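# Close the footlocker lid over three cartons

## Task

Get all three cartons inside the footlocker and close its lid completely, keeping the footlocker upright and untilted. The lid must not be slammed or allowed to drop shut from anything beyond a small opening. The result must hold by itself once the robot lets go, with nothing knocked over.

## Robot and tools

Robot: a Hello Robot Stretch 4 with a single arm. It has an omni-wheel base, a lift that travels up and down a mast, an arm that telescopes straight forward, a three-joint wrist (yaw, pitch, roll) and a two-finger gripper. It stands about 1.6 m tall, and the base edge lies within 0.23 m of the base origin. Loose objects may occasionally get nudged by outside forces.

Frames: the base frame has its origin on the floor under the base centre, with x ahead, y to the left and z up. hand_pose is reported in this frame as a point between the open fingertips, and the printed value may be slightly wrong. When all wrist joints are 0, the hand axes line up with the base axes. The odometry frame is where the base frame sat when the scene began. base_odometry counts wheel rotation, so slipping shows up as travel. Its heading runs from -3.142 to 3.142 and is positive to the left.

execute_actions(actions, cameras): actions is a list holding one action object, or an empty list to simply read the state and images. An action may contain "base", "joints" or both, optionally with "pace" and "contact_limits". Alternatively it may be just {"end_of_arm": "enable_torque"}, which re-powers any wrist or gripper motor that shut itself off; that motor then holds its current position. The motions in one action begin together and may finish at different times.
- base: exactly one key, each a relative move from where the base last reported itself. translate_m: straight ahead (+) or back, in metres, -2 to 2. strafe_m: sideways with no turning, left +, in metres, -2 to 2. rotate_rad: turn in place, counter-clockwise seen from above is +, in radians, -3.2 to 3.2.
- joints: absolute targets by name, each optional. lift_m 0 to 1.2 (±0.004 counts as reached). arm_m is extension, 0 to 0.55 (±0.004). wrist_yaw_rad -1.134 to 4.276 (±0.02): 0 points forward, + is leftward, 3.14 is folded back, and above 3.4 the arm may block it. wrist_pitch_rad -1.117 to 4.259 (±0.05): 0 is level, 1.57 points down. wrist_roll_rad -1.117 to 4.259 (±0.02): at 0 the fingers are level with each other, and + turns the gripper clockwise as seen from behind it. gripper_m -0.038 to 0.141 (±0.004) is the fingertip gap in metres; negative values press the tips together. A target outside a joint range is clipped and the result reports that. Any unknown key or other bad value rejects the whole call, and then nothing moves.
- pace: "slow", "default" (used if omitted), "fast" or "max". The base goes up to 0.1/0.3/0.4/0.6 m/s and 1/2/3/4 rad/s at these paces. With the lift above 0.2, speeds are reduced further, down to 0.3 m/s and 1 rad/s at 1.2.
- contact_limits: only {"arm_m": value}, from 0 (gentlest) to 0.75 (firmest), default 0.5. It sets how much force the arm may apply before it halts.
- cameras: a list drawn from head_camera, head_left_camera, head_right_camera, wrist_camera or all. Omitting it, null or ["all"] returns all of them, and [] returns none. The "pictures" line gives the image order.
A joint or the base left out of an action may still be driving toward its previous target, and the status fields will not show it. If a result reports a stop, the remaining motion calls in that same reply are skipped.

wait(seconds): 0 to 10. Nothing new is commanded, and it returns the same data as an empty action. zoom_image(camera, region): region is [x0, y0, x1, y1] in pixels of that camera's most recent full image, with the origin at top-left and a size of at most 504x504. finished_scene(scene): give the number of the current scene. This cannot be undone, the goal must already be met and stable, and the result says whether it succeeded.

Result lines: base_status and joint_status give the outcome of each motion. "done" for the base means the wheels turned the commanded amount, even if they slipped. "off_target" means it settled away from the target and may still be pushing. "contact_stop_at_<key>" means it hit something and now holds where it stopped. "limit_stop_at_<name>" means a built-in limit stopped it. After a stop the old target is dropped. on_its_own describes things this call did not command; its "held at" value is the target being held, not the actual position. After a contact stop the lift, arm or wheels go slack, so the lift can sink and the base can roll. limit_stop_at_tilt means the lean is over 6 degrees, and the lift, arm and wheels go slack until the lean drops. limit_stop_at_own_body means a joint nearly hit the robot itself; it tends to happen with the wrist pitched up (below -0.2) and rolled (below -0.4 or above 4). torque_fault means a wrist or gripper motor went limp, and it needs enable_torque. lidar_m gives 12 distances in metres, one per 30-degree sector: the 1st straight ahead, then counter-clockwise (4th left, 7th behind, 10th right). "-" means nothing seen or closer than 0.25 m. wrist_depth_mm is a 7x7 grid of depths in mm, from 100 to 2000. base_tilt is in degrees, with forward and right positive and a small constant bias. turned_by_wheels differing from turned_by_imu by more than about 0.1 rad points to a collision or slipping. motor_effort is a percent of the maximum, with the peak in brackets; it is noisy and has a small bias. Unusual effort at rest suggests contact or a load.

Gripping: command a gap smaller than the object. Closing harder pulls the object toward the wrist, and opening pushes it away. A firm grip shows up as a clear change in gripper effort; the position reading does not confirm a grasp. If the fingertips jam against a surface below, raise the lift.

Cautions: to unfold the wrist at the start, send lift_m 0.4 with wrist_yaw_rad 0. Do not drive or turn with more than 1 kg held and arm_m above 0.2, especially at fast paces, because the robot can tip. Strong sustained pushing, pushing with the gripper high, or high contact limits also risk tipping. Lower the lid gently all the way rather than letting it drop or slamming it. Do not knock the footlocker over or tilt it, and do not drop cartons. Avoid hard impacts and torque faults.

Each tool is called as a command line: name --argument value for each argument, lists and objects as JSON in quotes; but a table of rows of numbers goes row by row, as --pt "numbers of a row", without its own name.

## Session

execute_actions --actions '[]'

Scene clock: 0.00 s.
base_odometry: x=+0.000 y=+0.000 heading=+0.000 (m, m, rad; odometry frame)
turned_by_wheels: +0.000 (rad since the last result)
turned_by_imu: +0.000 (rad since the last result)
base_tilt: forward=+0.3 right=-0.5 (deg)
lidar_m: 1.25 1.26 1.56 2.39 2.39 2.68 1.91 1.97 2.57 1.53 1.56 1.39
base_status: not commanded
joint_positions: lift_m=+0.290 arm_m=-0.001 wrist_yaw_rad=+3.223 wrist_pitch_rad=-0.007 wrist_roll_rad=+0.006 gripper_m=+0.057
joint_status: not commanded
motor_effort: lift_m=+18 arm_m=+0 wrist_yaw_rad=+0 wrist_pitch_rad=-6 wrist_roll_rad=-1 gripper_m=-2 wheel_0=+0 wheel_1=+0 wheel_2=+1 (%)
hand_pose: x=-0.1246 y=+0.0637 z=+0.4699 quat_wxyz=(-0.041, +0.003, +0.003, +0.999) (m; base frame)
wrist_depth_mm: - - 135 - - - - / - - 132 - - - - / - - 131 - - - - / - 111 132 - - - - / 161 136 - - - - - / 202 - 216 - 208 1983 1863 / 204 1397 1160 1281 1205 1060 1255
pictures: head_camera, head_left_camera, head_right_camera, wrist_camera
camera_calibration (this result's frames):
wrist_camera: T_world_to_cam=[[-0.0890383, 0.993473, -0.0712951, -0.0353147], [-0.0438881, -0.0754231, -0.996185, 0.531661], [-0.995061, -0.0855696, 0.0503172, 0.0810177], [0, 0, 0, 1]] pos_world=[0.100807, 0.0821165, 0.523039]
Images, in order (width x height): head_camera 420x560, head_left_camera 420x672, head_right_camera 420x672, wrist_camera 616x392.

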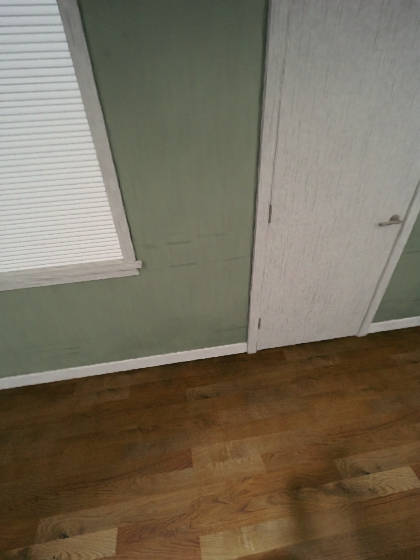

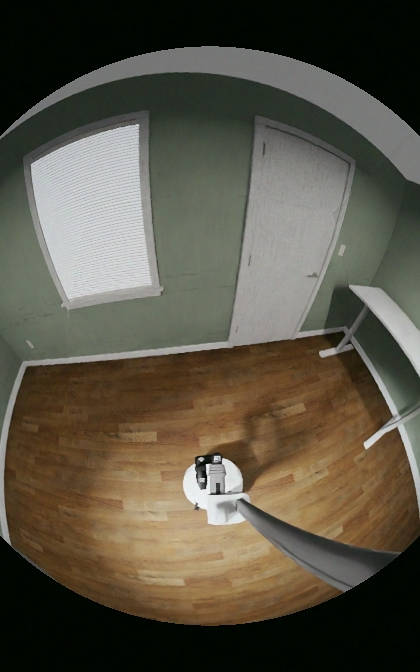

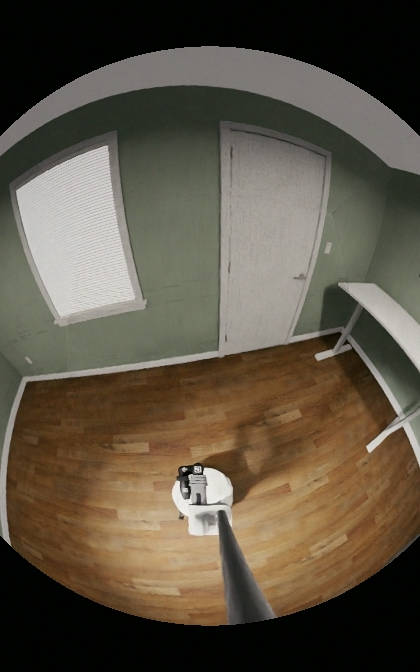

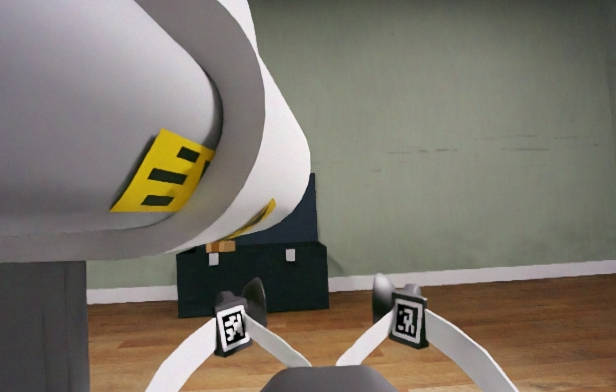

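execute_actions --actions '[{"base":{"rotate_rad":-2.93},"joints":{"lift_m":0.65,"wrist_yaw_rad":0,"wrist_pitch_rad":0.8}}]' --cameras '["head_camera"]'

Scene clock: 4.50 s.
base_odometry: x=+0.000 y=+0.000 heading=-2.929 (m, m, rad; odometry frame)
turned_by_wheels: -2.929 (rad since the last result)
turned_by_imu: -2.988 (rad since the last result)
base_tilt: forward=+0.3 right=-0.5 (deg)
lidar_m: 1.90 2.54 1.57 1.50 1.63 1.34 1.27 1.41 1.98 2.41 2.50 2.49
base_status: done
joint_positions: lift_m=+0.650 arm_m=-0.001 wrist_yaw_rad=+0.000 wrist_pitch_rad=+0.801 wrist_roll_rad=+0.006 gripper_m=+0.057
joint_status: all done
motor_effort: lift_m=+22(23) arm_m=+0(0) wrist_yaw_rad=+0(5) wrist_pitch_rad=-1(0) wrist_roll_rad=+0(0) gripper_m=-1(2) wheel_0=+4(9) wheel_1=+4(11) wheel_2=+5(9) (%)
hand_pose: x=+0.3708 y=-0.0874 z=+0.6207 quat_wxyz=(+0.921, +0.003, +0.390, -0.001) (m; base frame)
wrist_depth_mm: - - 1661 1708 1983 - - / 1756 1808 1808 1756 1661 1708 1661 / 1499 1499 1397 1397 1366 1366 1336 / 1229 1229 1255 1160 1160 1160 1138 / 1060 1042 1042 1025 1025 1008 976 / 946 917 216 917 208 904 878 / 842 831 798 809 798 759 798
pictures: head_camera
Images, in order (width x height): head_camera 420x560.

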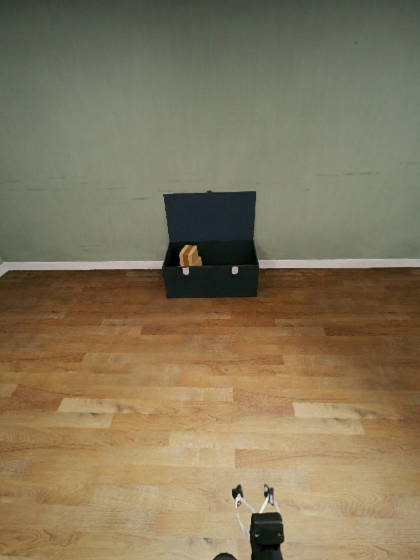

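execute_actions --actions '[{"base":{"translate_m":1.3},"pace":"fast"}]' --cameras '["head_camera","wrist_camera"]'

zoom_image --camera "head_camera" --region '[90, 260, 330, 500]'

Scene clock: 11.60 s.
base_odometry: x=-1.271 y=-0.275 heading=-2.929 (m, m, rad; odometry frame)
turned_by_wheels: +0.000 (rad since the last result)
turned_by_imu: +0.002 (rad since the last result)
base_tilt: forward=+0.2 right=-0.4 (deg)
lidar_m: 0.64 0.67 1.69 2.24 1.75 2.20 2.61 2.79 2.56 2.44 1.54 0.66
base_status: done
joint_positions: lift_m=+0.650 arm_m=-0.001 wrist_yaw_rad=+0.000 wrist_pitch_rad=+0.801 wrist_roll_rad=+0.006 gripper_m=+0.057
joint_status: not commanded
motor_effort: lift_m=+22(23) arm_m=+0(0) wrist_yaw_rad=+0(0) wrist_pitch_rad=-3(5) wrist_roll_rad=+1(0) gripper_m=-3(3) wheel_0=+2(10) wheel_1=+3(12) wheel_2=-1(16) (%)
hand_pose: x=+0.3708 y=-0.0874 z=+0.6207 quat_wxyz=(+0.921, +0.003, +0.390, -0.001) (m; base frame)
wrist_depth_mm: 866 842 842 842 842 866 842 / 991 946 931 946 946 946 931 / 1078 798 1008 1042 991 1060 1060 / 820 768 917 1118 1078 1118 1138 / 691 691 683 683 661 976 991 / 891 798 216 788 208 878 891 / 820 831 798 798 798 768 798
pictures: head_camera, wrist_camera
camera_calibration (this result's frames):
wrist_camera: T_world_to_cam=[[-0.0457418, -0.997427, -0.0552082, -0.0303372], [-0.685529, 0.071541, -0.724522, 0.774405], [0.726607, 0.00470589, -0.687037, 0.380573], [0, 0, 0, 1]] pos_world=[0.252963, -0.0874518, 0.820866]
Images, in order (width x height): head_camera 420x560, wrist_camera 616x392.

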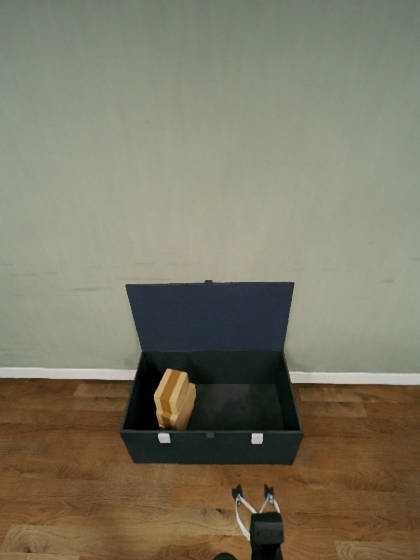

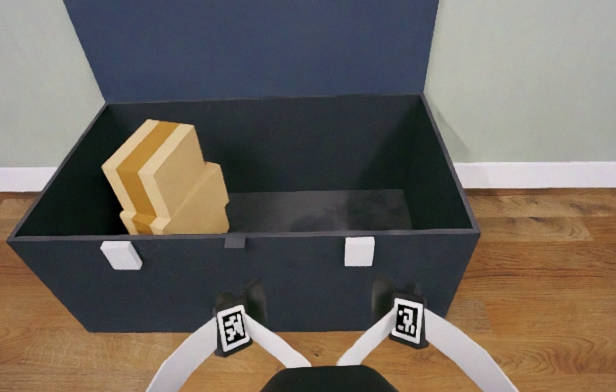

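Region (90, 260, 330, 500) of head_camera's 420x560 image, scaled by 2.100, with more detail than that image has.

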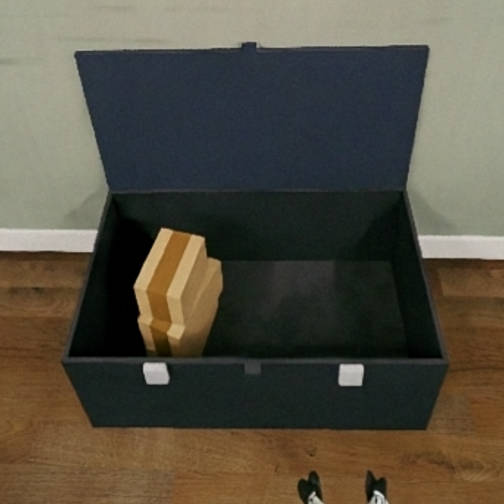

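execute_actions --actions '[{"base":{"strafe_m":0.313},"joints":{"arm_m":0.375,"wrist_yaw_rad":-0.27,"wrist_pitch_rad":1.57,"gripper_m":0.141,"lift_m":0.6}}]' --cameras '[]'

execute_actions --actions '[{"base":{"translate_m":0.32}}]' --cameras '["wrist_camera"]'

Scene clock: 24.17 s.
base_odometry: x=-1.204 y=-0.580 heading=-2.929 (m, m, rad; odometry frame)
turned_by_wheels: +0.000 (rad since the last result)
turned_by_imu: +0.000 (rad since the last result)
base_tilt: forward=+0.2 right=-0.4 (deg)
lidar_m: 0.64 1.21 1.68 1.95 1.49 1.77 2.56 2.76 2.86 2.77 0.93 0.64
base_status: done
joint_positions: lift_m=+0.600 arm_m=+0.374 wrist_yaw_rad=-0.270 wrist_pitch_rad=+1.570 wrist_roll_rad=+0.006 gripper_m=+0.141
joint_status: all done
motor_effort: lift_m=+15(20) arm_m=+8(9) wrist_yaw_rad=+0(3) wrist_pitch_rad=+2(5) wrist_roll_rad=+0(1) gripper_m=+0(0) wheel_0=-2(11) wheel_1=+2(14) wheel_2=+0(0) (%)
hand_pose: x=+0.5214 y=-0.0843 z=+0.4900 quat_wxyz=(+0.701, +0.097, +0.700, -0.097) (m; base frame)
wrist_depth_mm: 449 615 421 699 699 699 691 / 439 603 564 699 462 477 715 / 723 492 449 512 723 715 723 / 715 715 723 723 707 707 715 / 707 723 707 707 723 707 707 / 715 707 707 715 707 205 699 / 707 715 707 149 707 707 699
pictures: none
No camera images: the call's "cameras" was empty. Leave "cameras" out to get every camera's image.

Scene clock: 26.70 s.
base_odometry: x=-1.517 y=-0.648 heading=-2.928 (m, m, rad; odometry frame)
turned_by_wheels: +0.000 (rad since the last result)
turned_by_imu: +0.001 (rad since the last result)
base_tilt: forward=+0.2 right=-0.4 (deg)
lidar_m: 0.30 0.35 1.22 1.90 1.70 1.79 2.90 3.08 2.90 2.79 0.47 0.35
base_status: done
joint_positions: lift_m=+0.600 arm_m=+0.374 wrist_yaw_rad=-0.270 wrist_pitch_rad=+1.570 wrist_roll_rad=+0.006 gripper_m=+0.141
joint_status: not commanded
motor_effort: lift_m=+16(16) arm_m=+8(8) wrist_yaw_rad=+0(0) wrist_pitch_rad=+2(2) wrist_roll_rad=+0(1) gripper_m=+3(2) wheel_0=+3(6) wheel_1=+4(9) wheel_2=-4(14) (%)
hand_pose: x=+0.5215 y=-0.0843 z=+0.4900 quat_wxyz=(+0.701, +0.097, +0.700, -0.097) (m; base frame)
wrist_depth_mm: 336 370 399 459 530 627 699 / 427 455 554 661 699 699 699 / 634 525 699 691 691 699 691 / 723 484 691 338 691 699 683 / 723 445 668 336 691 683 691 / 707 377 334 336 683 205 512 / 715 415 559 149 473 407 389
pictures: wrist_camera
camera_calibration (this result's frames):
wrist_camera: T_world_to_cam=[[-0.334701, -0.942292, -0.00781682, 0.104516], [-0.94128, 0.334709, -0.0442938, 0.604992], [0.0443541, -0.00746739, -0.998988, 0.688851], [0, 0, 0, 1]] pos_world=[0.573895, -0.098868, 0.715768]
Images, in order (width x height): wrist_camera 616x392.

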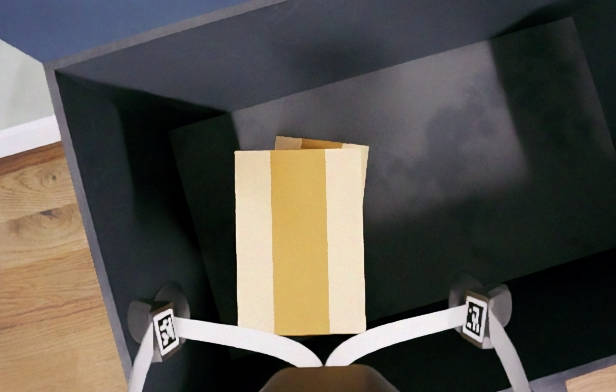

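execute_actions --actions '[{"base":{"strafe_m":0.007},"joints":{"arm_m":0.4,"lift_m":0.52}}]' --cameras '["wrist_camera"]'

Scene clock: 32.43 s.
base_odometry: x=-1.516 y=-0.655 heading=-2.928 (m, m, rad; odometry frame)
turned_by_wheels: +0.000 (rad since the last result)
turned_by_imu: +0.000 (rad since the last result)
base_tilt: forward=+0.3 right=-0.4 (deg)
lidar_m: 0.31 0.36 1.24 1.91 1.66 1.78 2.90 3.08 2.88 2.80 0.46 0.32
base_status: done
joint_positions: lift_m=+0.520 arm_m=+0.399 wrist_yaw_rad=-0.270 wrist_pitch_rad=+1.570 wrist_roll_rad=+0.006 gripper_m=+0.141
joint_status: all done
motor_effort: lift_m=+14(13) arm_m=+8(8) wrist_yaw_rad=+0(1) wrist_pitch_rad=+1(2) wrist_roll_rad=+0(1) gripper_m=-1(0) wheel_0=-2(5) wheel_1=+3(13) wheel_2=+0(3) (%)
hand_pose: x=+0.5464 y=-0.0843 z=+0.4100 quat_wxyz=(+0.701, +0.097, +0.700, -0.097) (m; base frame)
wrist_depth_mm: 298 310 351 399 469 554 627 / 338 413 484 585 621 627 615 / 336 508 615 621 615 615 615 / 330 466 609 256 257 609 609 / 329 424 615 255 254 609 609 / 627 329 255 255 255 205 569 / 634 324 484 149 357 455 433
pictures: wrist_camera
camera_calibration (this result's frames):
wrist_camera: T_world_to_cam=[[-0.334792, -0.94226, -0.00781177, 0.112297], [-0.941251, 0.334801, -0.0442233, 0.624889], [0.0442852, -0.00745278, -0.998991, 0.607947], [0, 0, 0, 1]] pos_world=[0.59885, -0.0988696, 0.635845]
Images, in order (width x height): wrist_camera 616x392.

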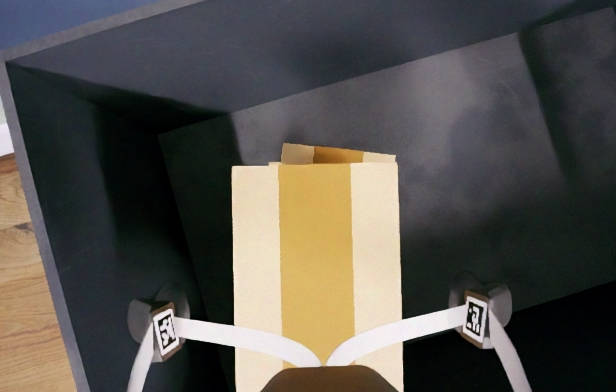

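execute_actions --actions '[{"joints":{"lift_m":0.447},"pace":"slow"}]' --cameras '[]'

execute_actions --actions '[{"joints":{"gripper_m":0.05}}]' --cameras '[]'

execute_actions --actions '[{"joints":{"lift_m":0.475},"pace":"slow"}]' --cameras '["wrist_camera"]'

Scene clock: 37.57 s.
base_odometry: x=-1.516 y=-0.655 heading=-2.928 (m, m, rad; odometry frame)
turned_by_wheels: +0.000 (rad since the last result)
turned_by_imu: +0.000 (rad since the last result)
base_tilt: forward=+0.3 right=-0.4 (deg)
lidar_m: 0.32 0.31 1.22 1.92 1.67 1.72 2.91 3.08 2.90 2.78 0.48 0.32
base_status: not commanded
joint_positions: lift_m=+0.447 arm_m=+0.399 wrist_yaw_rad=-0.270 wrist_pitch_rad=+1.570 wrist_roll_rad=+0.006 gripper_m=+0.141
joint_status: all done
motor_effort: lift_m=+14(15) arm_m=+8(8) wrist_yaw_rad=+0(1) wrist_pitch_rad=+1(0) wrist_roll_rad=+1(1) gripper_m=-1(0) wheel_0=-3(3) wheel_1=+3(3) wheel_2=+0(0) (%)
hand_pose: x=+0.5464 y=-0.0843 z=+0.3371 quat_wxyz=(+0.701, +0.097, +0.700, -0.097) (m; base frame)
wrist_depth_mm: 281 309 347 402 466 544 539 / 340 407 488 544 544 544 544 / 334 512 544 303 544 549 544 / 314 466 183 182 183 539 535 / 296 427 183 182 182 539 535 / 278 329 182 181 181 203 535 / 265 329 181 155 181 452 433
pictures: none
No camera images: the call's "cameras" was empty. Leave "cameras" out to get every camera's image.

Scene clock: 39.50 s.
base_odometry: x=-1.516 y=-0.655 heading=-2.928 (m, m, rad; odometry frame)
turned_by_wheels: +0.000 (rad since the last result)
turned_by_imu: +0.000 (rad since the last result)
base_tilt: forward=+0.2 right=-0.5 (deg)
lidar_m: 0.33 0.34 1.23 1.93 1.69 1.75 2.92 3.10 2.88 2.79 0.48 0.32
base_status: not commanded
joint_positions: lift_m=+0.447 arm_m=+0.399 wrist_yaw_rad=-0.270 wrist_pitch_rad=+1.570 wrist_roll_rad=+0.006 gripper_m=+0.050
joint_status: all done
motor_effort: lift_m=+17(16) arm_m=+8(9) wrist_yaw_rad=+0(0) wrist_pitch_rad=+2(5) wrist_roll_rad=+0(1) gripper_m=-22(23) wheel_0=-3(3) wheel_1=+3(3) wheel_2=+0(0) (%)
hand_pose: x=+0.5465 y=-0.0843 z=+0.3369 quat_wxyz=(+0.701, +0.097, +0.700, -0.097) (m; base frame)
wrist_depth_mm: 283 312 351 402 469 544 539 / 340 413 484 539 544 539 544 / 334 508 539 303 170 539 535 / 315 462 169 169 168 539 535 / 294 427 168 167 167 535 539 / 278 364 167 167 167 180 530 / 263 169 167 166 165 430 402
pictures: none
No camera images: the call's "cameras" was empty. Leave "cameras" out to get every camera's image.

Scene clock: 40.53 s.
base_odometry: x=-1.516 y=-0.655 heading=-2.928 (m, m, rad; odometry frame)
turned_by_wheels: +0.000 (rad since the last result)
turned_by_imu: +0.000 (rad since the last result)
base_tilt: forward=+0.3 right=-0.3 (deg)
lidar_m: 0.32 0.36 1.22 1.93 1.67 1.77 2.91 3.09 2.89 2.79 0.48 0.32
base_status: not commanded
joint_positions: lift_m=+0.474 arm_m=+0.399 wrist_yaw_rad=-0.270 wrist_pitch_rad=+1.570 wrist_roll_rad=+0.006 gripper_m=+0.050
joint_status: all done
motor_effort: lift_m=+25(26) arm_m=+8(8) wrist_yaw_rad=+0(0) wrist_pitch_rad=+0(2) wrist_roll_rad=+1(1) gripper_m=-22(22) wheel_0=-2(3) wheel_1=+3(3) wheel_2=+0(0) (%)
hand_pose: x=+0.5465 y=-0.0843 z=+0.3642 quat_wxyz=(+0.701, +0.097, +0.700, -0.097) (m; base frame)
wrist_depth_mm: 282 310 351 404 469 559 569 / 338 410 484 569 569 569 574 / 332 512 569 330 170 569 564 / 314 462 169 169 169 564 559 / 294 427 168 168 167 559 559 / 279 362 167 167 167 180 554 / 268 169 167 166 165 427 397
pictures: wrist_camera
camera_calibration (this result's frames):
wrist_camera: T_world_to_cam=[[-0.334633, -0.942316, -0.00781384, 0.111865], [-0.941306, 0.334641, -0.0442522, 0.622956], [0.0443143, -0.00745301, -0.99899, 0.562132], [0, 0, 0, 1]] pos_world=[0.598916, -0.0988651, 0.590005]
Images, in order (width x height): wrist_camera 616x392.

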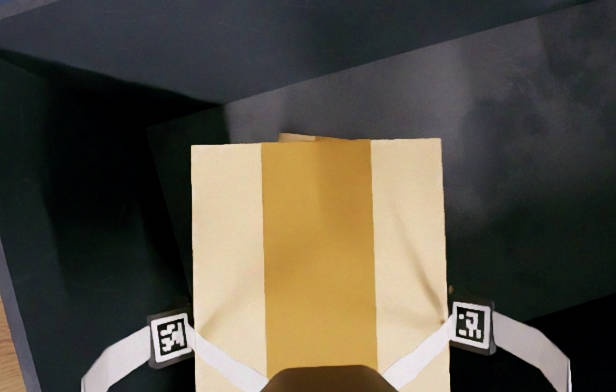

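execute_actions --actions '[{"base":{"strafe_m":-0.24},"joints":{"arm_m":0.41},"pace":"slow"}]' --cameras '["wrist_camera"]'

execute_actions --actions '[{"joints":{"lift_m":0.212}}]' --cameras '[]'

execute_actions --actions '[{"joints":{"gripper_m":0.141}}]' --cameras '["wrist_camera"]'

Scene clock: 49.97 s.
base_odometry: x=-1.566 y=-0.420 heading=-2.928 (m, m, rad; odometry frame)
turned_by_wheels: +0.000 (rad since the last result)
turned_by_imu: +0.000 (rad since the last result)
base_tilt: forward=+0.2 right=-0.4 (deg)
lidar_m: 0.31 0.34 0.49 2.16 1.87 2.08 2.91 3.08 2.65 2.57 0.44 0.34
base_status: done
joint_positions: lift_m=+0.474 arm_m=+0.409 wrist_yaw_rad=-0.270 wrist_pitch_rad=+1.570 wrist_roll_rad=+0.006 gripper_m=+0.050
joint_status: all done
motor_effort: lift_m=+25(25) arm_m=+8(8) wrist_yaw_rad=+0(0) wrist_pitch_rad=+2(3) wrist_roll_rad=-1(0) gripper_m=-22(22) wheel_0=+4(7) wheel_1=-6(11) wheel_2=+0(1) (%)
hand_pose: x=+0.5565 y=-0.0843 z=+0.3642 quat_wxyz=(+0.701, +0.097, +0.700, -0.097) (m; base frame)
wrist_depth_mm: 259 287 322 370 433 500 439 / 330 379 442 539 569 569 462 / 462 564 569 564 170 569 492 / 569 569 169 169 168 564 525 / 327 338 169 168 167 564 559 / 329 327 168 167 166 179 559 / 325 169 167 166 166 452 418
pictures: wrist_camera
camera_calibration (this result's frames):
wrist_camera: T_world_to_cam=[[-0.334634, -0.942316, -0.00781292, 0.115201], [-0.941306, 0.334642, -0.0442393, 0.632331], [0.0443019, -0.00744963, -0.99899, 0.561703], [0, 0, 0, 1]] pos_world=[0.608883, -0.0988649, 0.590009]
Images, in order (width x height): wrist_camera 616x392.

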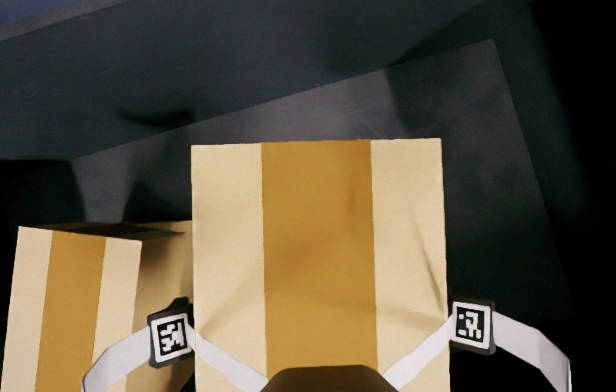

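Scene clock: 52.13 s.
base_odometry: x=-1.566 y=-0.420 heading=-2.928 (m, m, rad; odometry frame)
turned_by_wheels: +0.000 (rad since the last result)
turned_by_imu: +0.000 (rad since the last result)
base_tilt: forward=+0.3 right=-0.4 (deg)
lidar_m: 0.31 0.31 0.47 2.16 1.85 2.11 2.91 3.13 2.62 2.54 0.48 0.34
base_status: not commanded
joint_positions: lift_m=+0.212 arm_m=+0.409 wrist_yaw_rad=-0.270 wrist_pitch_rad=+1.570 wrist_roll_rad=+0.006 gripper_m=+0.050
joint_status: all done
motor_effort: lift_m=+17(23) arm_m=+8(8) wrist_yaw_rad=+0(0) wrist_pitch_rad=+2(2) wrist_roll_rad=+1(0) gripper_m=-24(22) wheel_0=+4(4) wheel_1=-6(6) wheel_2=+0(0) (%)
hand_pose: x=+0.5565 y=-0.0843 z=+0.1019 quat_wxyz=(+0.701, +0.097, +0.700, -0.097) (m; base frame)
wrist_depth_mm: 259 287 306 306 304 304 304 / 304 304 304 304 304 304 301 / 306 304 304 303 170 301 300 / 301 303 170 168 168 300 301 / 255 301 168 167 167 298 300 / 246 300 167 167 167 180 296 / 248 169 166 166 165 297 296
pictures: none
No camera images: the call's "cameras" was empty. Leave "cameras" out to get every camera's image.

Scene clock: 54.07 s.
base_odometry: x=-1.566 y=-0.420 heading=-2.928 (m, m, rad; odometry frame)
turned_by_wheels: +0.000 (rad since the last result)
turned_by_imu: +0.000 (rad since the last result)
base_tilt: forward=+0.2 right=-0.4 (deg)
lidar_m: 0.30 0.33 0.49 2.17 1.86 2.12 2.90 3.11 2.65 2.57 0.47 0.33
base_status: not commanded
joint_positions: lift_m=+0.212 arm_m=+0.409 wrist_yaw_rad=-0.270 wrist_pitch_rad=+1.571 wrist_roll_rad=+0.006 gripper_m=+0.141
joint_status: all done
motor_effort: lift_m=+17(17) arm_m=+8(8) wrist_yaw_rad=+1(2) wrist_pitch_rad=+1(3) wrist_roll_rad=+0(0) gripper_m=+1(25) wheel_0=+4(4) wheel_1=-6(6) wheel_2=+0(0) (%)
hand_pose: x=+0.5563 y=-0.0843 z=+0.1019 quat_wxyz=(+0.700, +0.097, +0.700, -0.097) (m; base frame)
wrist_depth_mm: 259 286 307 307 304 304 306 / 307 306 306 307 304 304 304 / 304 304 304 303 304 304 304 / 304 303 185 183 184 303 301 / 255 303 183 183 183 301 298 / 246 296 183 182 182 205 298 / 249 300 182 149 181 297 296
pictures: wrist_camera
camera_calibration (this result's frames):
wrist_camera: T_world_to_cam=[[-0.335039, -0.942172, -0.00776623, 0.11337], [-0.941192, 0.33505, -0.0435871, 0.620413], [0.0436686, -0.00729385, -0.999019, 0.300015], [0, 0, 0, 1]] pos_world=[0.60881, -0.0988664, 0.327643]
Images, in order (width x height): wrist_camera 616x392.

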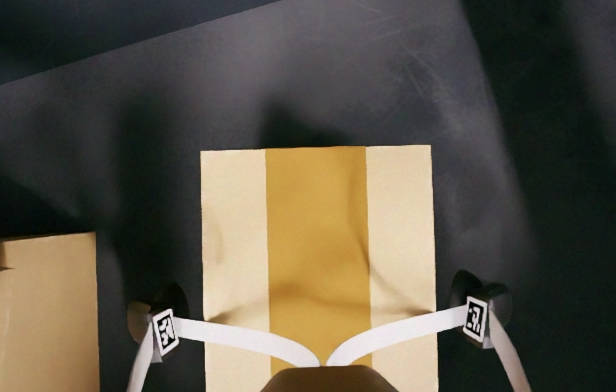

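execute_actions --actions '[{"joints":{"lift_m":0.52}}]' --cameras '[]'

execute_actions --actions '[{"joints":{"arm_m":0.25,"wrist_yaw_rad":0}}]' --cameras '[]'

execute_actions --actions '[{"base":{"strafe_m":0.04},"joints":{"lift_m":0.43,"wrist_pitch_rad":-0.6,"gripper_m":0.085}}]' --cameras '["wrist_camera","head_camera"]'

Scene clock: 66.93 s.
base_odometry: x=-1.566 y=-0.420 heading=-2.928 (m, m, rad; odometry frame)
turned_by_wheels: +0.000 (rad since the last result)
turned_by_imu: +0.000 (rad since the last result)
base_tilt: forward=+0.1 right=-0.5 (deg)
lidar_m: 0.30 0.34 0.47 2.15 1.86 2.05 2.90 3.10 2.63 2.54 0.47 0.33
base_status: not commanded
joint_positions: lift_m=+0.520 arm_m=+0.409 wrist_yaw_rad=-0.270 wrist_pitch_rad=+1.570 wrist_roll_rad=+0.006 gripper_m=+0.141
joint_status: all done
motor_effort: lift_m=+22(24) arm_m=+8(8) wrist_yaw_rad=+1(1) wrist_pitch_rad=+1(0) wrist_roll_rad=+0(0) gripper_m=+1(0) wheel_0=+4(4) wheel_1=-6(6) wheel_2=+0(0) (%)
hand_pose: x=+0.5563 y=-0.0843 z=+0.4094 quat_wxyz=(+0.701, +0.097, +0.700, -0.097) (m; base frame)
wrist_depth_mm: 274 301 322 370 430 492 442 / 330 379 445 539 609 615 459 / 466 559 615 621 615 609 492 / 609 621 609 496 609 609 525 / 469 373 609 488 609 603 559 / 373 373 609 492 615 206 564 / 370 370 609 149 554 477 455
pictures: none
No camera images: the call's "cameras" was empty. Leave "cameras" out to get every camera's image.

Scene clock: 68.47 s.
base_odometry: x=-1.566 y=-0.420 heading=-2.928 (m, m, rad; odometry frame)
turned_by_wheels: +0.000 (rad since the last result)
turned_by_imu: +0.000 (rad since the last result)
base_tilt: forward=+0.2 right=-0.4 (deg)
lidar_m: 0.32 0.32 0.49 2.15 1.88 2.10 2.90 3.09 2.62 2.57 0.46 0.33
base_status: not commanded
joint_positions: lift_m=+0.520 arm_m=+0.251 wrist_yaw_rad=+0.000 wrist_pitch_rad=+1.570 wrist_roll_rad=+0.006 gripper_m=+0.141
joint_status: all done
motor_effort: lift_m=+22(22) arm_m=-7(8) wrist_yaw_rad=+0(5) wrist_pitch_rad=+0(2) wrist_roll_rad=+0(0) gripper_m=+0(0) wheel_0=+4(4) wheel_1=-6(6) wheel_2=+0(0) (%)
hand_pose: x=+0.4225 y=-0.0874 z=+0.4094 quat_wxyz=(+0.707, +0.002, +0.707, -0.002) (m; base frame)
wrist_depth_mm: 585 597 621 621 627 621 517 / 384 379 621 615 615 615 517 / 382 379 621 496 621 615 525 / 379 410 609 492 603 609 521 / 569 615 615 615 609 603 521 / 504 410 500 500 496 205 473 / 319 296 297 149 312 290 329
pictures: none
No camera images: the call's "cameras" was empty. Leave "cameras" out to get every camera's image.

Scene clock: 70.30 s.
base_odometry: x=-1.558 y=-0.459 heading=-2.928 (m, m, rad; odometry frame)
turned_by_wheels: +0.000 (rad since the last result)
turned_by_imu: +0.000 (rad since the last result)
base_tilt: forward=+0.3 right=-0.5 (deg)
lidar_m: 0.31 0.32 1.23 2.10 1.79 2.07 2.92 3.11 2.69 2.57 0.46 0.32
base_status: done
joint_positions: lift_m=+0.430 arm_m=+0.251 wrist_yaw_rad=+0.000 wrist_pitch_rad=-0.598 wrist_roll_rad=+0.006 gripper_m=+0.085
joint_status: all done
motor_effort: lift_m=+15(21) arm_m=-7(8) wrist_yaw_rad=+1(1) wrist_pitch_rad=-5(11) wrist_roll_rad=+1(0) gripper_m=-1(3) wheel_0=-2(11) wheel_1=+4(12) wheel_2=+0(3) (%)
hand_pose: x=+0.6607 y=-0.0874 z=+0.7709 quat_wxyz=(+0.956, +0.003, -0.294, +0.001) (m; base frame)
wrist_depth_mm: 778 741 707 683 661 647 621 / 661 640 609 597 580 569 554 / 569 554 539 525 512 500 488 / 508 496 480 469 462 445 442 / 452 445 436 424 415 407 399 / 407 404 216 387 220 373 366 / 345 342 332 332 325 314 320
pictures: head_camera, wrist_camera
camera_calibration (this result's frames):
wrist_camera: T_world_to_cam=[[0.0465914, -0.99742, -0.054609, -0.0702675], [0.596582, 0.0716321, -0.799349, 0.292479], [0.801198, 0.00466403, 0.598381, -0.76711], [0, 0, 0, 1]] pos_world=[0.443393, -0.0874593, 0.688979]
Images, in order (width x height): head_camera 420x560, wrist_camera 616x392.

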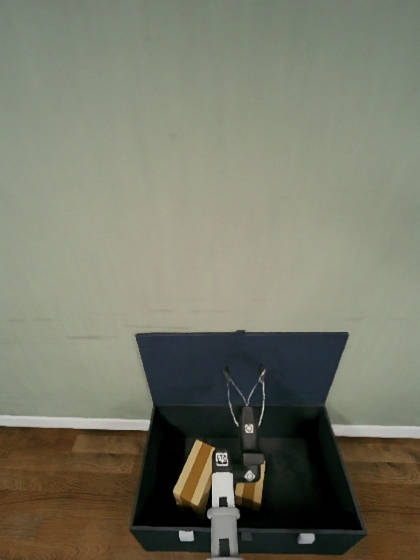

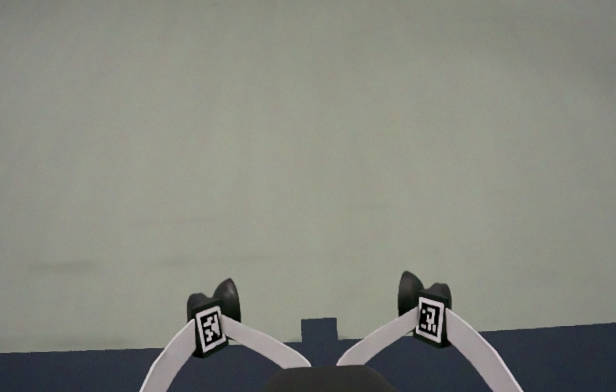

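execute_actions --actions '[{"joints":{"lift_m":0.458,"arm_m":0.345,"gripper_m":0.07},"contact_limits":{"arm_m":0.15}}]' --cameras '["wrist_camera"]'

Scene clock: 77.30 s.
base_odometry: x=-1.558 y=-0.459 heading=-2.928 (m, m, rad; odometry frame)
turned_by_wheels: +0.000 (rad since the last result)
turned_by_imu: +0.000 (rad since the last result)
base_tilt: forward=+0.1 right=-0.5 (deg)
lidar_m: 0.30 0.32 1.21 2.11 1.85 2.06 2.90 3.07 2.67 2.57 0.47 0.34
base_status: not commanded
joint_positions: lift_m=+0.458 arm_m=+0.344 wrist_yaw_rad=+0.000 wrist_pitch_rad=-0.598 wrist_roll_rad=+0.006 gripper_m=+0.070
joint_status: all done
motor_effort: lift_m=+22(24) arm_m=+8(9) wrist_yaw_rad=+0(1) wrist_pitch_rad=-4(5) wrist_roll_rad=-1(0) gripper_m=-1(1) wheel_0=-1(2) wheel_1=+4(4) wheel_2=+0(0) (%)
contact_limits: arm_m 0.15
hand_pose: x=+0.7529 y=-0.0874 z=+0.7983 quat_wxyz=(+0.956, +0.003, -0.295, +0.001) (m; base frame)
wrist_depth_mm: 574 559 535 517 500 484 469 / 504 480 462 449 436 427 415 / 430 424 407 397 384 377 366 / 382 373 362 355 343 340 330 / 343 336 329 320 314 307 301 / 310 306 216 293 213 279 277 / 256 253 241 245 239 232 236
pictures: wrist_camera
camera_calibration (this result's frames):
wrist_camera: T_world_to_cam=[[0.046664, -0.997418, -0.0545911, -0.0731205], [0.596887, 0.0716629, -0.799118, 0.259005], [0.800967, 0.00470533, 0.59869, -0.857451], [0, 0, 0, 1]] pos_world=[0.535605, -0.0874582, 0.716331]
Images, in order (width x height): wrist_camera 616x392.

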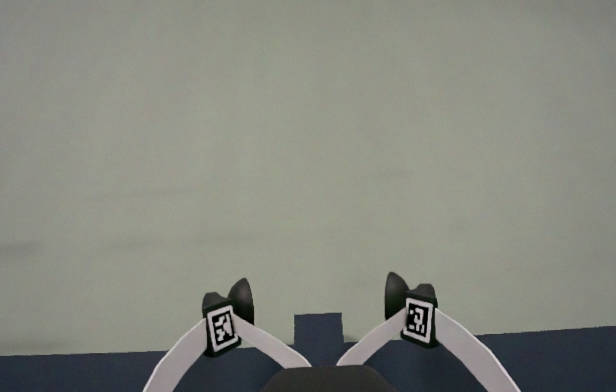

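execute_actions --actions '[{"joints":{"arm_m":0.378},"pace":"slow","contact_limits":{"arm_m":0.12}}]' --cameras '["wrist_camera"]'

execute_actions --actions '[{"joints":{"gripper_m":0.0}}]' --cameras '["wrist_camera"]'

Scene clock: 83.50 s.
base_odometry: x=-1.558 y=-0.459 heading=-2.928 (m, m, rad; odometry frame)
turned_by_wheels: +0.000 (rad since the last result)
turned_by_imu: +0.000 (rad since the last result)
base_tilt: forward=+0.1 right=-0.3 (deg)
lidar_m: 0.31 0.33 1.22 2.12 1.83 2.06 2.89 3.09 2.63 2.59 0.46 0.34
base_status: not commanded
joint_positions: lift_m=+0.458 arm_m=+0.376 wrist_yaw_rad=-0.002 wrist_pitch_rad=-0.602 wrist_roll_rad=+0.005 gripper_m=+0.070
joint_status: all done
motor_effort: lift_m=+22(22) arm_m=+9(9) wrist_yaw_rad=+5(6) wrist_pitch_rad=+7(7) wrist_roll_rad=+1(0) gripper_m=-3(1) wheel_0=-2(2) wheel_1=+4(4) wheel_2=+0(0) (%)
contact_limits: arm_m 0.12
hand_pose: x=+0.7849 y=-0.0878 z=+0.7993 quat_wxyz=(+0.955, +0.002, -0.297, +0.000) (m; base frame)
wrist_depth_mm: 521 504 480 462 449 439 424 / 445 430 413 402 392 379 373 / 387 375 366 353 345 338 330 / 340 334 322 317 307 301 296 / 304 300 294 286 281 273 270 / 277 271 217 256 210 250 247 / 224 221 212 214 211 204 206
pictures: wrist_camera
camera_calibration (this result's frames):
wrist_camera: T_world_to_cam=[[0.0449825, -0.997523, -0.0540706, -0.0740623], [0.60035, 0.0702543, -0.796646, 0.235954], [0.798471, 0.00337384, 0.602024, -0.884501], [0, 0, 0, 1]] pos_world=[0.567925, -0.0874716, 0.716458]
Images, in order (width x height): wrist_camera 616x392.

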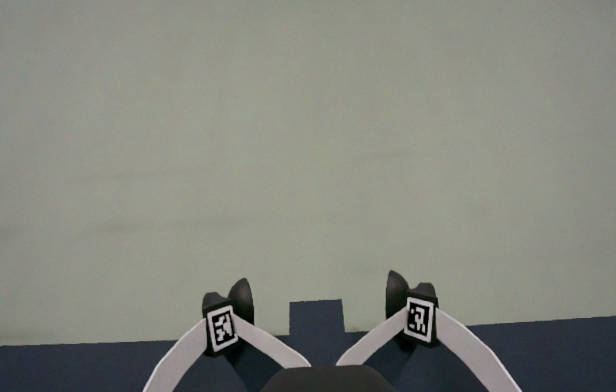

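Scene clock: 85.00 s.
base_odometry: x=-1.558 y=-0.459 heading=-2.928 (m, m, rad; odometry frame)
turned_by_wheels: +0.000 (rad since the last result)
turned_by_imu: +0.000 (rad since the last result)
base_tilt: forward=+0.3 right=-0.4 (deg)
lidar_m: 0.33 0.34 1.19 2.13 1.82 2.05 2.90 3.09 2.69 2.58 0.50 0.34
base_status: not commanded
joint_positions: lift_m=+0.458 arm_m=+0.377 wrist_yaw_rad=+0.001 wrist_pitch_rad=-0.603 wrist_roll_rad=+0.005 gripper_m=+0.000
joint_status: all done
motor_effort: lift_m=+20(22) arm_m=+8(10) wrist_yaw_rad=-1(8) wrist_pitch_rad=+12(11) wrist_roll_rad=+1(2) gripper_m=-16(15) wheel_0=-2(2) wheel_1=+4(4) wheel_2=+0(0) (%)
hand_pose: x=+0.7851 y=-0.0873 z=+0.7997 quat_wxyz=(+0.955, +0.003, -0.297, +0.001) (m; base frame)
wrist_depth_mm: 525 508 488 473 452 436 421 / 445 433 415 402 389 382 370 / 389 375 366 353 343 336 330 / 342 332 322 317 307 303 296 / 304 301 293 286 279 272 268 / 277 272 264 224 190 251 245 / 222 219 208 212 206 154 205
pictures: wrist_camera
camera_calibration (this result's frames):
wrist_camera: T_world_to_cam=[[0.0471712, -0.997424, -0.0540473, -0.0752782], [0.601062, 0.0715585, -0.795992, 0.235121], [0.797809, 0.00506213, 0.602889, -0.884926], [0, 0, 0, 1]] pos_world=[0.568231, -0.0874296, 0.716598]
Images, in order (width x height): wrist_camera 616x392.

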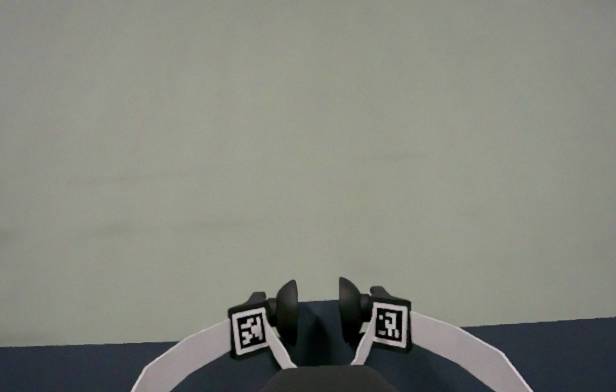

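execute_actions --actions '[{"joints":{"arm_m":0.315,"lift_m":0.463},"pace":"slow"}]' --cameras '[]'

execute_actions --actions '[{"joints":{"gripper_m":0.06}}]' --cameras '["wrist_camera"]'

execute_actions --actions '[{"joints":{"arm_m":0.28},"pace":"slow"}]' --cameras '["wrist_camera"]'

Scene clock: 93.70 s.
base_odometry: x=-1.558 y=-0.459 heading=-2.928 (m, m, rad; odometry frame)
turned_by_wheels: +0.000 (rad since the last result)
turned_by_imu: +0.000 (rad since the last result)
base_tilt: forward=+0.2 right=-0.4 (deg)
lidar_m: 0.32 0.30 1.20 2.10 1.81 2.06 2.91 3.08 2.69 2.60 0.48 0.34
base_status: not commanded
joint_positions: lift_m=+0.463 arm_m=+0.316 wrist_yaw_rad=+0.001 wrist_pitch_rad=-0.596 wrist_roll_rad=+0.005 gripper_m=+0.000
joint_status: all done
motor_effort: lift_m=+22(23) arm_m=-8(8) wrist_yaw_rad=-3(3) wrist_pitch_rad=-11(10) wrist_roll_rad=+1(0) gripper_m=-16(16) wheel_0=-2(2) wheel_1=+4(4) wheel_2=+0(0) (%)
hand_pose: x=+0.7262 y=-0.0871 z=+0.8029 quat_wxyz=(+0.956, +0.003, -0.294, +0.001) (m; base frame)
wrist_depth_mm: 634 609 580 559 544 525 512 / 544 521 504 492 477 462 452 / 473 459 445 430 418 410 397 / 418 407 399 389 377 368 359 / 375 368 359 351 342 332 330 / 340 334 324 224 204 306 304 / 224 221 211 215 209 153 208
pictures: none
No camera images: the call's "cameras" was empty. Leave "cameras" out to get every camera's image.

Scene clock: 95.10 s.
base_odometry: x=-1.558 y=-0.459 heading=-2.928 (m, m, rad; odometry frame)
turned_by_wheels: +0.000 (rad since the last result)
turned_by_imu: +0.000 (rad since the last result)
base_tilt: forward=+0.3 right=-0.4 (deg)
lidar_m: 0.32 0.33 1.20 2.13 1.83 2.08 2.91 3.09 2.68 2.59 0.45 0.34
base_status: not commanded
joint_positions: lift_m=+0.463 arm_m=+0.316 wrist_yaw_rad=+0.000 wrist_pitch_rad=-0.600 wrist_roll_rad=+0.005 gripper_m=+0.060
joint_status: all done
motor_effort: lift_m=+22(22) arm_m=-8(8) wrist_yaw_rad=+1(3) wrist_pitch_rad=+0(14) wrist_roll_rad=+1(1) gripper_m=-3(15) wheel_0=-1(2) wheel_1=+4(4) wheel_2=+0(0) (%)
hand_pose: x=+0.7253 y=-0.0875 z=+0.8038 quat_wxyz=(+0.955, +0.002, -0.296, +0.001) (m; base frame)
wrist_depth_mm: 640 621 597 574 549 539 517 / 544 530 508 500 484 469 452 / 473 462 449 436 424 415 404 / 418 410 399 392 379 373 364 / 377 370 362 353 343 336 330 / 342 334 216 319 208 307 303 / 206 202 195 161 193 188 190
pictures: wrist_camera
camera_calibration (this result's frames):
wrist_camera: T_world_to_cam=[[0.0463058, -0.997454, -0.0542372, -0.0716287], [0.598521, 0.0711742, -0.797939, 0.27771], [0.799768, 0.0044871, 0.600293, -0.839094], [0, 0, 0, 1]] pos_world=[0.508182, -0.087447, 0.721412]
Images, in order (width x height): wrist_camera 616x392.

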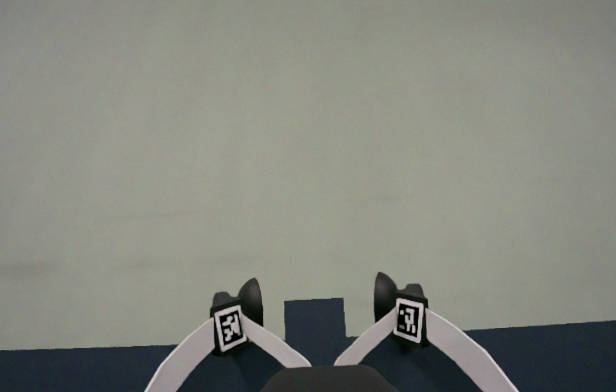

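Scene clock: 96.57 s.
base_odometry: x=-1.558 y=-0.459 heading=-2.928 (m, m, rad; odometry frame)
turned_by_wheels: +0.000 (rad since the last result)
turned_by_imu: +0.000 (rad since the last result)
base_tilt: forward=+0.3 right=-0.5 (deg)
lidar_m: 0.32 0.33 1.24 2.10 1.81 2.07 2.88 3.10 2.69 2.58 0.44 0.35
base_status: not commanded
joint_positions: lift_m=+0.463 arm_m=+0.281 wrist_yaw_rad=+0.000 wrist_pitch_rad=-0.600 wrist_roll_rad=+0.005 gripper_m=+0.060
joint_status: all done
motor_effort: lift_m=+22(22) arm_m=-7(7) wrist_yaw_rad=+2(2) wrist_pitch_rad=+1(0) wrist_roll_rad=+1(2) gripper_m=-1(4) wheel_0=-1(2) wheel_1=+4(4) wheel_2=+0(0) (%)
hand_pose: x=+0.6904 y=-0.0875 z=+0.8037 quat_wxyz=(+0.955, +0.002, -0.295, +0.001) (m; base frame)
wrist_depth_mm: 715 683 661 634 621 597 580 / 609 580 564 554 530 517 508 / 530 512 500 484 473 459 449 / 469 455 445 436 424 410 404 / 418 410 399 392 382 373 366 / 375 370 217 353 208 343 336 / 189 186 182 162 179 175 177
pictures: wrist_camera
camera_calibration (this result's frames):
wrist_camera: T_world_to_cam=[[0.0459778, -0.997468, -0.0542599, -0.0698452], [0.598155, 0.0709935, -0.798229, 0.299008], [0.80006, 0.00424493, 0.599905, -0.810987], [0, 0, 0, 1]] pos_world=[0.473196, -0.0874534, 0.721402]
Images, in order (width x height): wrist_camera 616x392.

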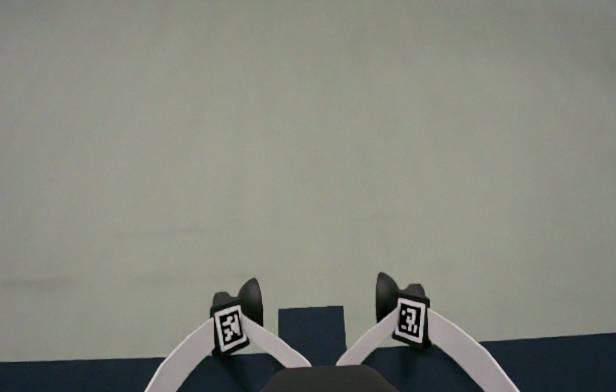

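execute_actions --actions '[{"joints":{"wrist_pitch_rad":-0.85,"arm_m":0.33,"lift_m":0.405},"pace":"slow"}]' --cameras '["wrist_camera","head_camera"]'

Scene clock: 114.60 s.
base_odometry: x=-1.558 y=-0.459 heading=-2.928 (m, m, rad; odometry frame)
turned_by_wheels: +0.000 (rad since the last result)
turned_by_imu: +0.000 (rad since the last result)
base_tilt: forward=+0.3 right=-0.4 (deg)
lidar_m: 0.31 0.31 1.22 2.12 1.82 2.06 2.90 3.11 2.68 2.60 0.47 0.33
base_status: not commanded
joint_positions: lift_m=+0.406 arm_m=+0.328 wrist_yaw_rad=-0.003 wrist_pitch_rad=-0.867 wrist_roll_rad=+0.004 gripper_m=+0.060
joint_status: all done
on_its_own: wrist_pitch_rad is at rest, and its effort (+51) is outside its rest range (-23 to +23)
motor_effort: lift_m=+8(21) arm_m=+10(11) wrist_yaw_rad=+10(13) wrist_pitch_rad=+51(49) wrist_roll_rad=+3(5) gripper_m=-3(5) wheel_0=+0(2) wheel_1=+4(4) wheel_2=-1(1) (%)
hand_pose: x=+0.6856 y=-0.0880 z=+0.8040 quat_wxyz=(+0.908, +0.001, -0.420, -0.001) (m; base frame)
wrist_depth_mm: 1576 1464 1308 1229 1160 1078 1008 / 1008 960 904 854 809 778 741 / 750 715 683 654 640 609 585 / 585 569 549 530 517 500 484 / 488 477 462 452 436 424 413 / 413 407 214 375 208 368 362 / 176 173 168 161 167 160 163
pictures: head_camera, wrist_camera
camera_calibration (this result's frames):
wrist_camera: T_world_to_cam=[[0.0550164, -0.99771, -0.0393476, -0.0883108], [0.78777, 0.0675856, -0.61225, 0.0222636], [0.613507, 0.00268693, 0.789684, -0.832159], [0, 0, 0, 1]] pos_world=[0.497856, -0.0873773, 0.667299]
Images, in order (width x height): head_camera 420x560, wrist_camera 616x392.

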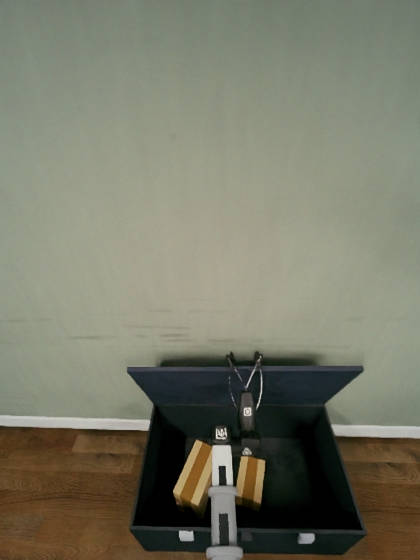

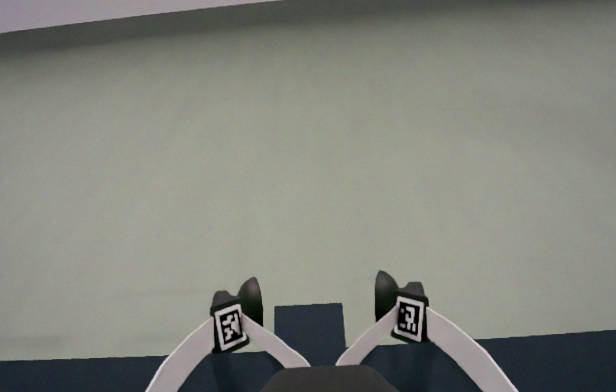

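execute_actions --actions '[{"joints":{"arm_m":0.40,"lift_m":0.445},"pace":"slow"}]' --cameras '["wrist_camera","head_camera"]'

Scene clock: 126.00 s.
base_odometry: x=-1.558 y=-0.459 heading=-2.928 (m, m, rad; odometry frame)
turned_by_wheels: +0.000 (rad since the last result)
turned_by_imu: +0.000 (rad since the last result)
base_tilt: forward=+0.2 right=-0.4 (deg)
lidar_m: 0.31 0.34 1.20 2.13 1.78 2.10 2.92 3.07 2.68 2.59 0.45 0.33
base_status: not commanded
joint_positions: lift_m=+0.445 arm_m=+0.399 wrist_yaw_rad=+0.000 wrist_pitch_rad=-0.851 wrist_roll_rad=+0.005 gripper_m=+0.060
joint_status: all done
motor_effort: lift_m=+21(23) arm_m=+9(12) wrist_yaw_rad=+1(10) wrist_pitch_rad=+5(50) wrist_roll_rad=+1(5) gripper_m=-6(2) wheel_0=+0(1) wheel_1=+4(4) wheel_2=-1(1) (%)
hand_pose: x=+0.7596 y=-0.0874 z=+0.8399 quat_wxyz=(+0.911, +0.002, -0.413, +0.001) (m; base frame)
wrist_depth_mm: 1098 1008 917 866 798 741 707 / 732 699 654 621 580 564 539 / 549 525 504 480 466 445 436 / 442 430 413 402 384 373 362 / 368 362 349 340 329 320 315 / 315 307 220 294 208 282 273 / 276 271 159 156 166 146 249
pictures: head_camera, wrist_camera
camera_calibration (this result's frames):
wrist_camera: T_world_to_cam=[[0.0583952, -0.997453, -0.0409623, -0.0915607], [0.777986, 0.0711822, -0.624236, 0.00380756], [0.625561, 0.00458424, 0.780161, -0.906879], [0, 0, 0, 1]] pos_world=[0.569693, -0.0874411, 0.706138]
Images, in order (width x height): head_camera 420x560, wrist_camera 616x392.

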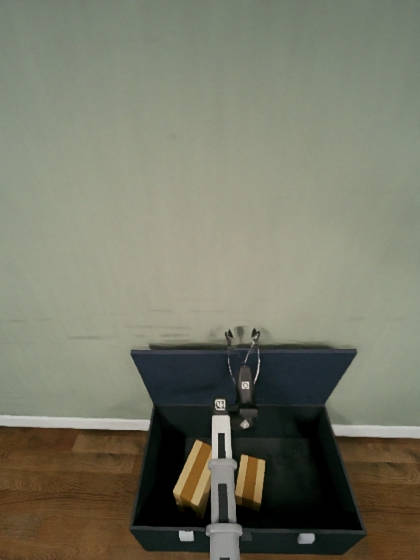

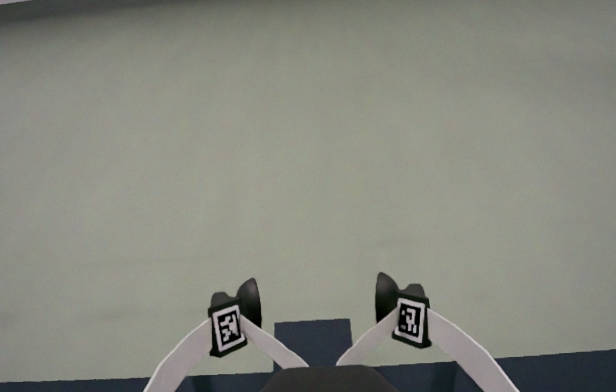

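execute_actions --actions '[{"joints":{"wrist_pitch_rad":-1.11,"arm_m":0.45},"pace":"slow"}]' --cameras '["wrist_camera","head_camera"]'

Scene clock: 130.60 s.
base_odometry: x=-1.558 y=-0.459 heading=-2.928 (m, m, rad; odometry frame)
turned_by_wheels: +0.000 (rad since the last result)
turned_by_imu: +0.000 (rad since the last result)
base_tilt: forward=+0.2 right=-0.4 (deg)
lidar_m: 0.31 0.34 1.20 2.12 1.78 2.02 2.90 3.11 2.69 2.58 0.48 0.33
base_status: not commanded
joint_positions: lift_m=+0.445 arm_m=+0.449 wrist_yaw_rad=-0.001 wrist_pitch_rad=-1.110 wrist_roll_rad=+0.005 gripper_m=+0.060
joint_status: all done
motor_effort: lift_m=+22(22) arm_m=+8(10) wrist_yaw_rad=+2(4) wrist_pitch_rad=+2(7) wrist_roll_rad=+1(1) gripper_m=-2(4) wheel_0=+0(0) wheel_1=+4(4) wheel_2=-1(1) (%)
hand_pose: x=+0.7476 y=-0.0875 z=+0.8814 quat_wxyz=(+0.850, +0.002, -0.527, +0.001) (m; base frame)
wrist_depth_mm: 1618 1576 1618 1618 1618 1618 1661 / 1708 1661 1708 1464 1308 1160 1060 / 1025 931 854 788 732 676 654 / 647 597 574 544 512 492 466 / 466 445 427 410 397 379 364 / 362 353 216 329 208 307 300 / 298 290 265 162 259 241 255
pictures: head_camera, wrist_camera
camera_calibration (this result's frames):
wrist_camera: T_world_to_cam=[[0.0665631, -0.997478, -0.0246325, -0.109714], [0.912005, 0.0708364, -0.404017, -0.255308], [0.404743, 0.00442767, 0.91442, -0.88503], [0, 0, 0, 1]] pos_world=[0.598355, -0.0874333, 0.703437]
Images, in order (width x height): head_camera 420x560, wrist_camera 616x392.

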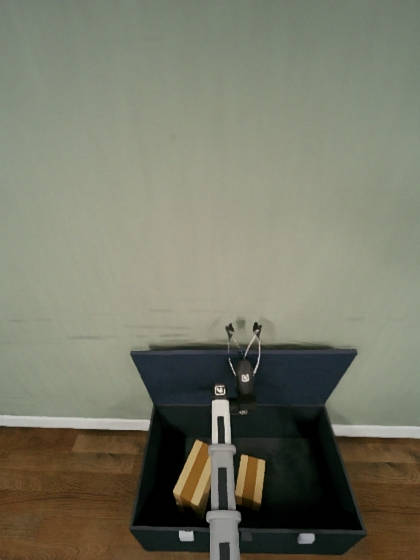

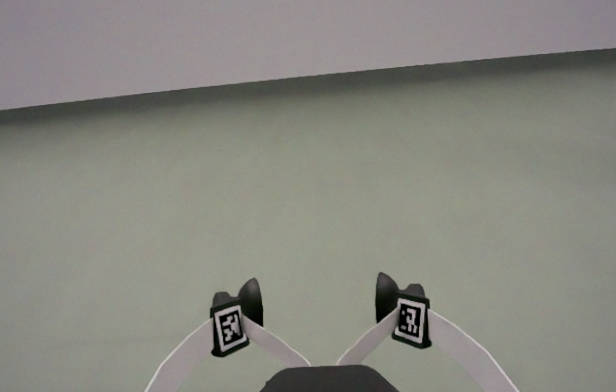

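execute_actions --actions '[{"joints":{"lift_m":0.375,"arm_m":0.42},"pace":"slow"}]' --cameras '["wrist_camera","head_camera"]'

Scene clock: 134.57 s.
base_odometry: x=-1.558 y=-0.459 heading=-2.928 (m, m, rad; odometry frame)
turned_by_wheels: +0.000 (rad since the last result)
turned_by_imu: +0.000 (rad since the last result)
base_tilt: forward=+0.2 right=-0.3 (deg)
lidar_m: 0.30 0.33 1.20 2.12 1.83 2.08 2.88 3.08 2.68 2.60 0.48 0.33
base_status: not commanded
joint_positions: lift_m=+0.376 arm_m=+0.421 wrist_yaw_rad=-0.002 wrist_pitch_rad=-1.126 wrist_roll_rad=+0.005 gripper_m=+0.060
joint_status: all done
on_its_own: wrist_pitch_rad is at rest, and its effort (+46) is outside its rest range (-23 to +23)
motor_effort: lift_m=+4(21) arm_m=-6(7) wrist_yaw_rad=+6(6) wrist_pitch_rad=+46(45) wrist_roll_rad=+2(2) gripper_m=-3(4) wheel_0=+0(0) wheel_1=+4(4) wheel_2=-1(1) (%)
hand_pose: x=+0.7161 y=-0.0877 z=+0.8148 quat_wxyz=(+0.846, +0.002, -0.534, +0.001) (m; base frame)
wrist_depth_mm: 1618 1661 1708 1661 1708 1618 1708 / 1756 1661 1756 1708 1661 1576 1397 / 1336 1229 1098 1008 917 854 809 / 788 741 691 668 621 591 564 / 564 535 512 492 469 445 433 / 427 413 216 387 207 359 357 / 178 175 168 169 166 157 160
pictures: head_camera, wrist_camera
camera_calibration (this result's frames):
wrist_camera: T_world_to_cam=[[0.065463, -0.997577, -0.0235468, -0.10953], [0.918221, 0.0694594, -0.389929, -0.269516], [0.39062, 0.00390471, 0.920544, -0.806316], [0, 0, 0, 1]] pos_world=[0.569609, -0.0873957, 0.634578]
Images, in order (width x height): head_camera 420x560, wrist_camera 616x392.

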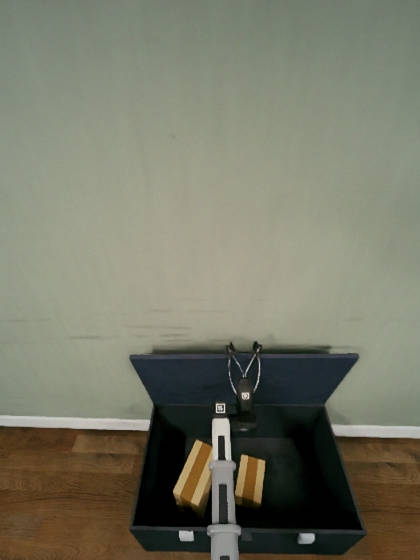

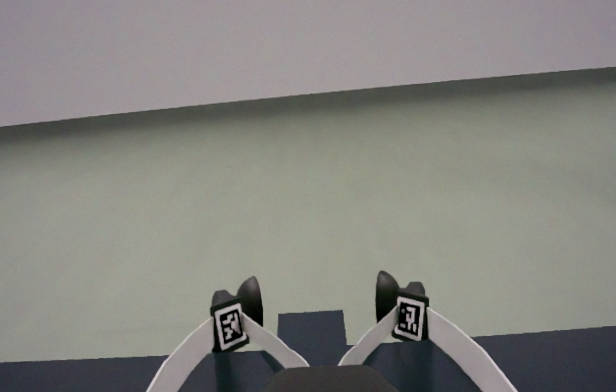

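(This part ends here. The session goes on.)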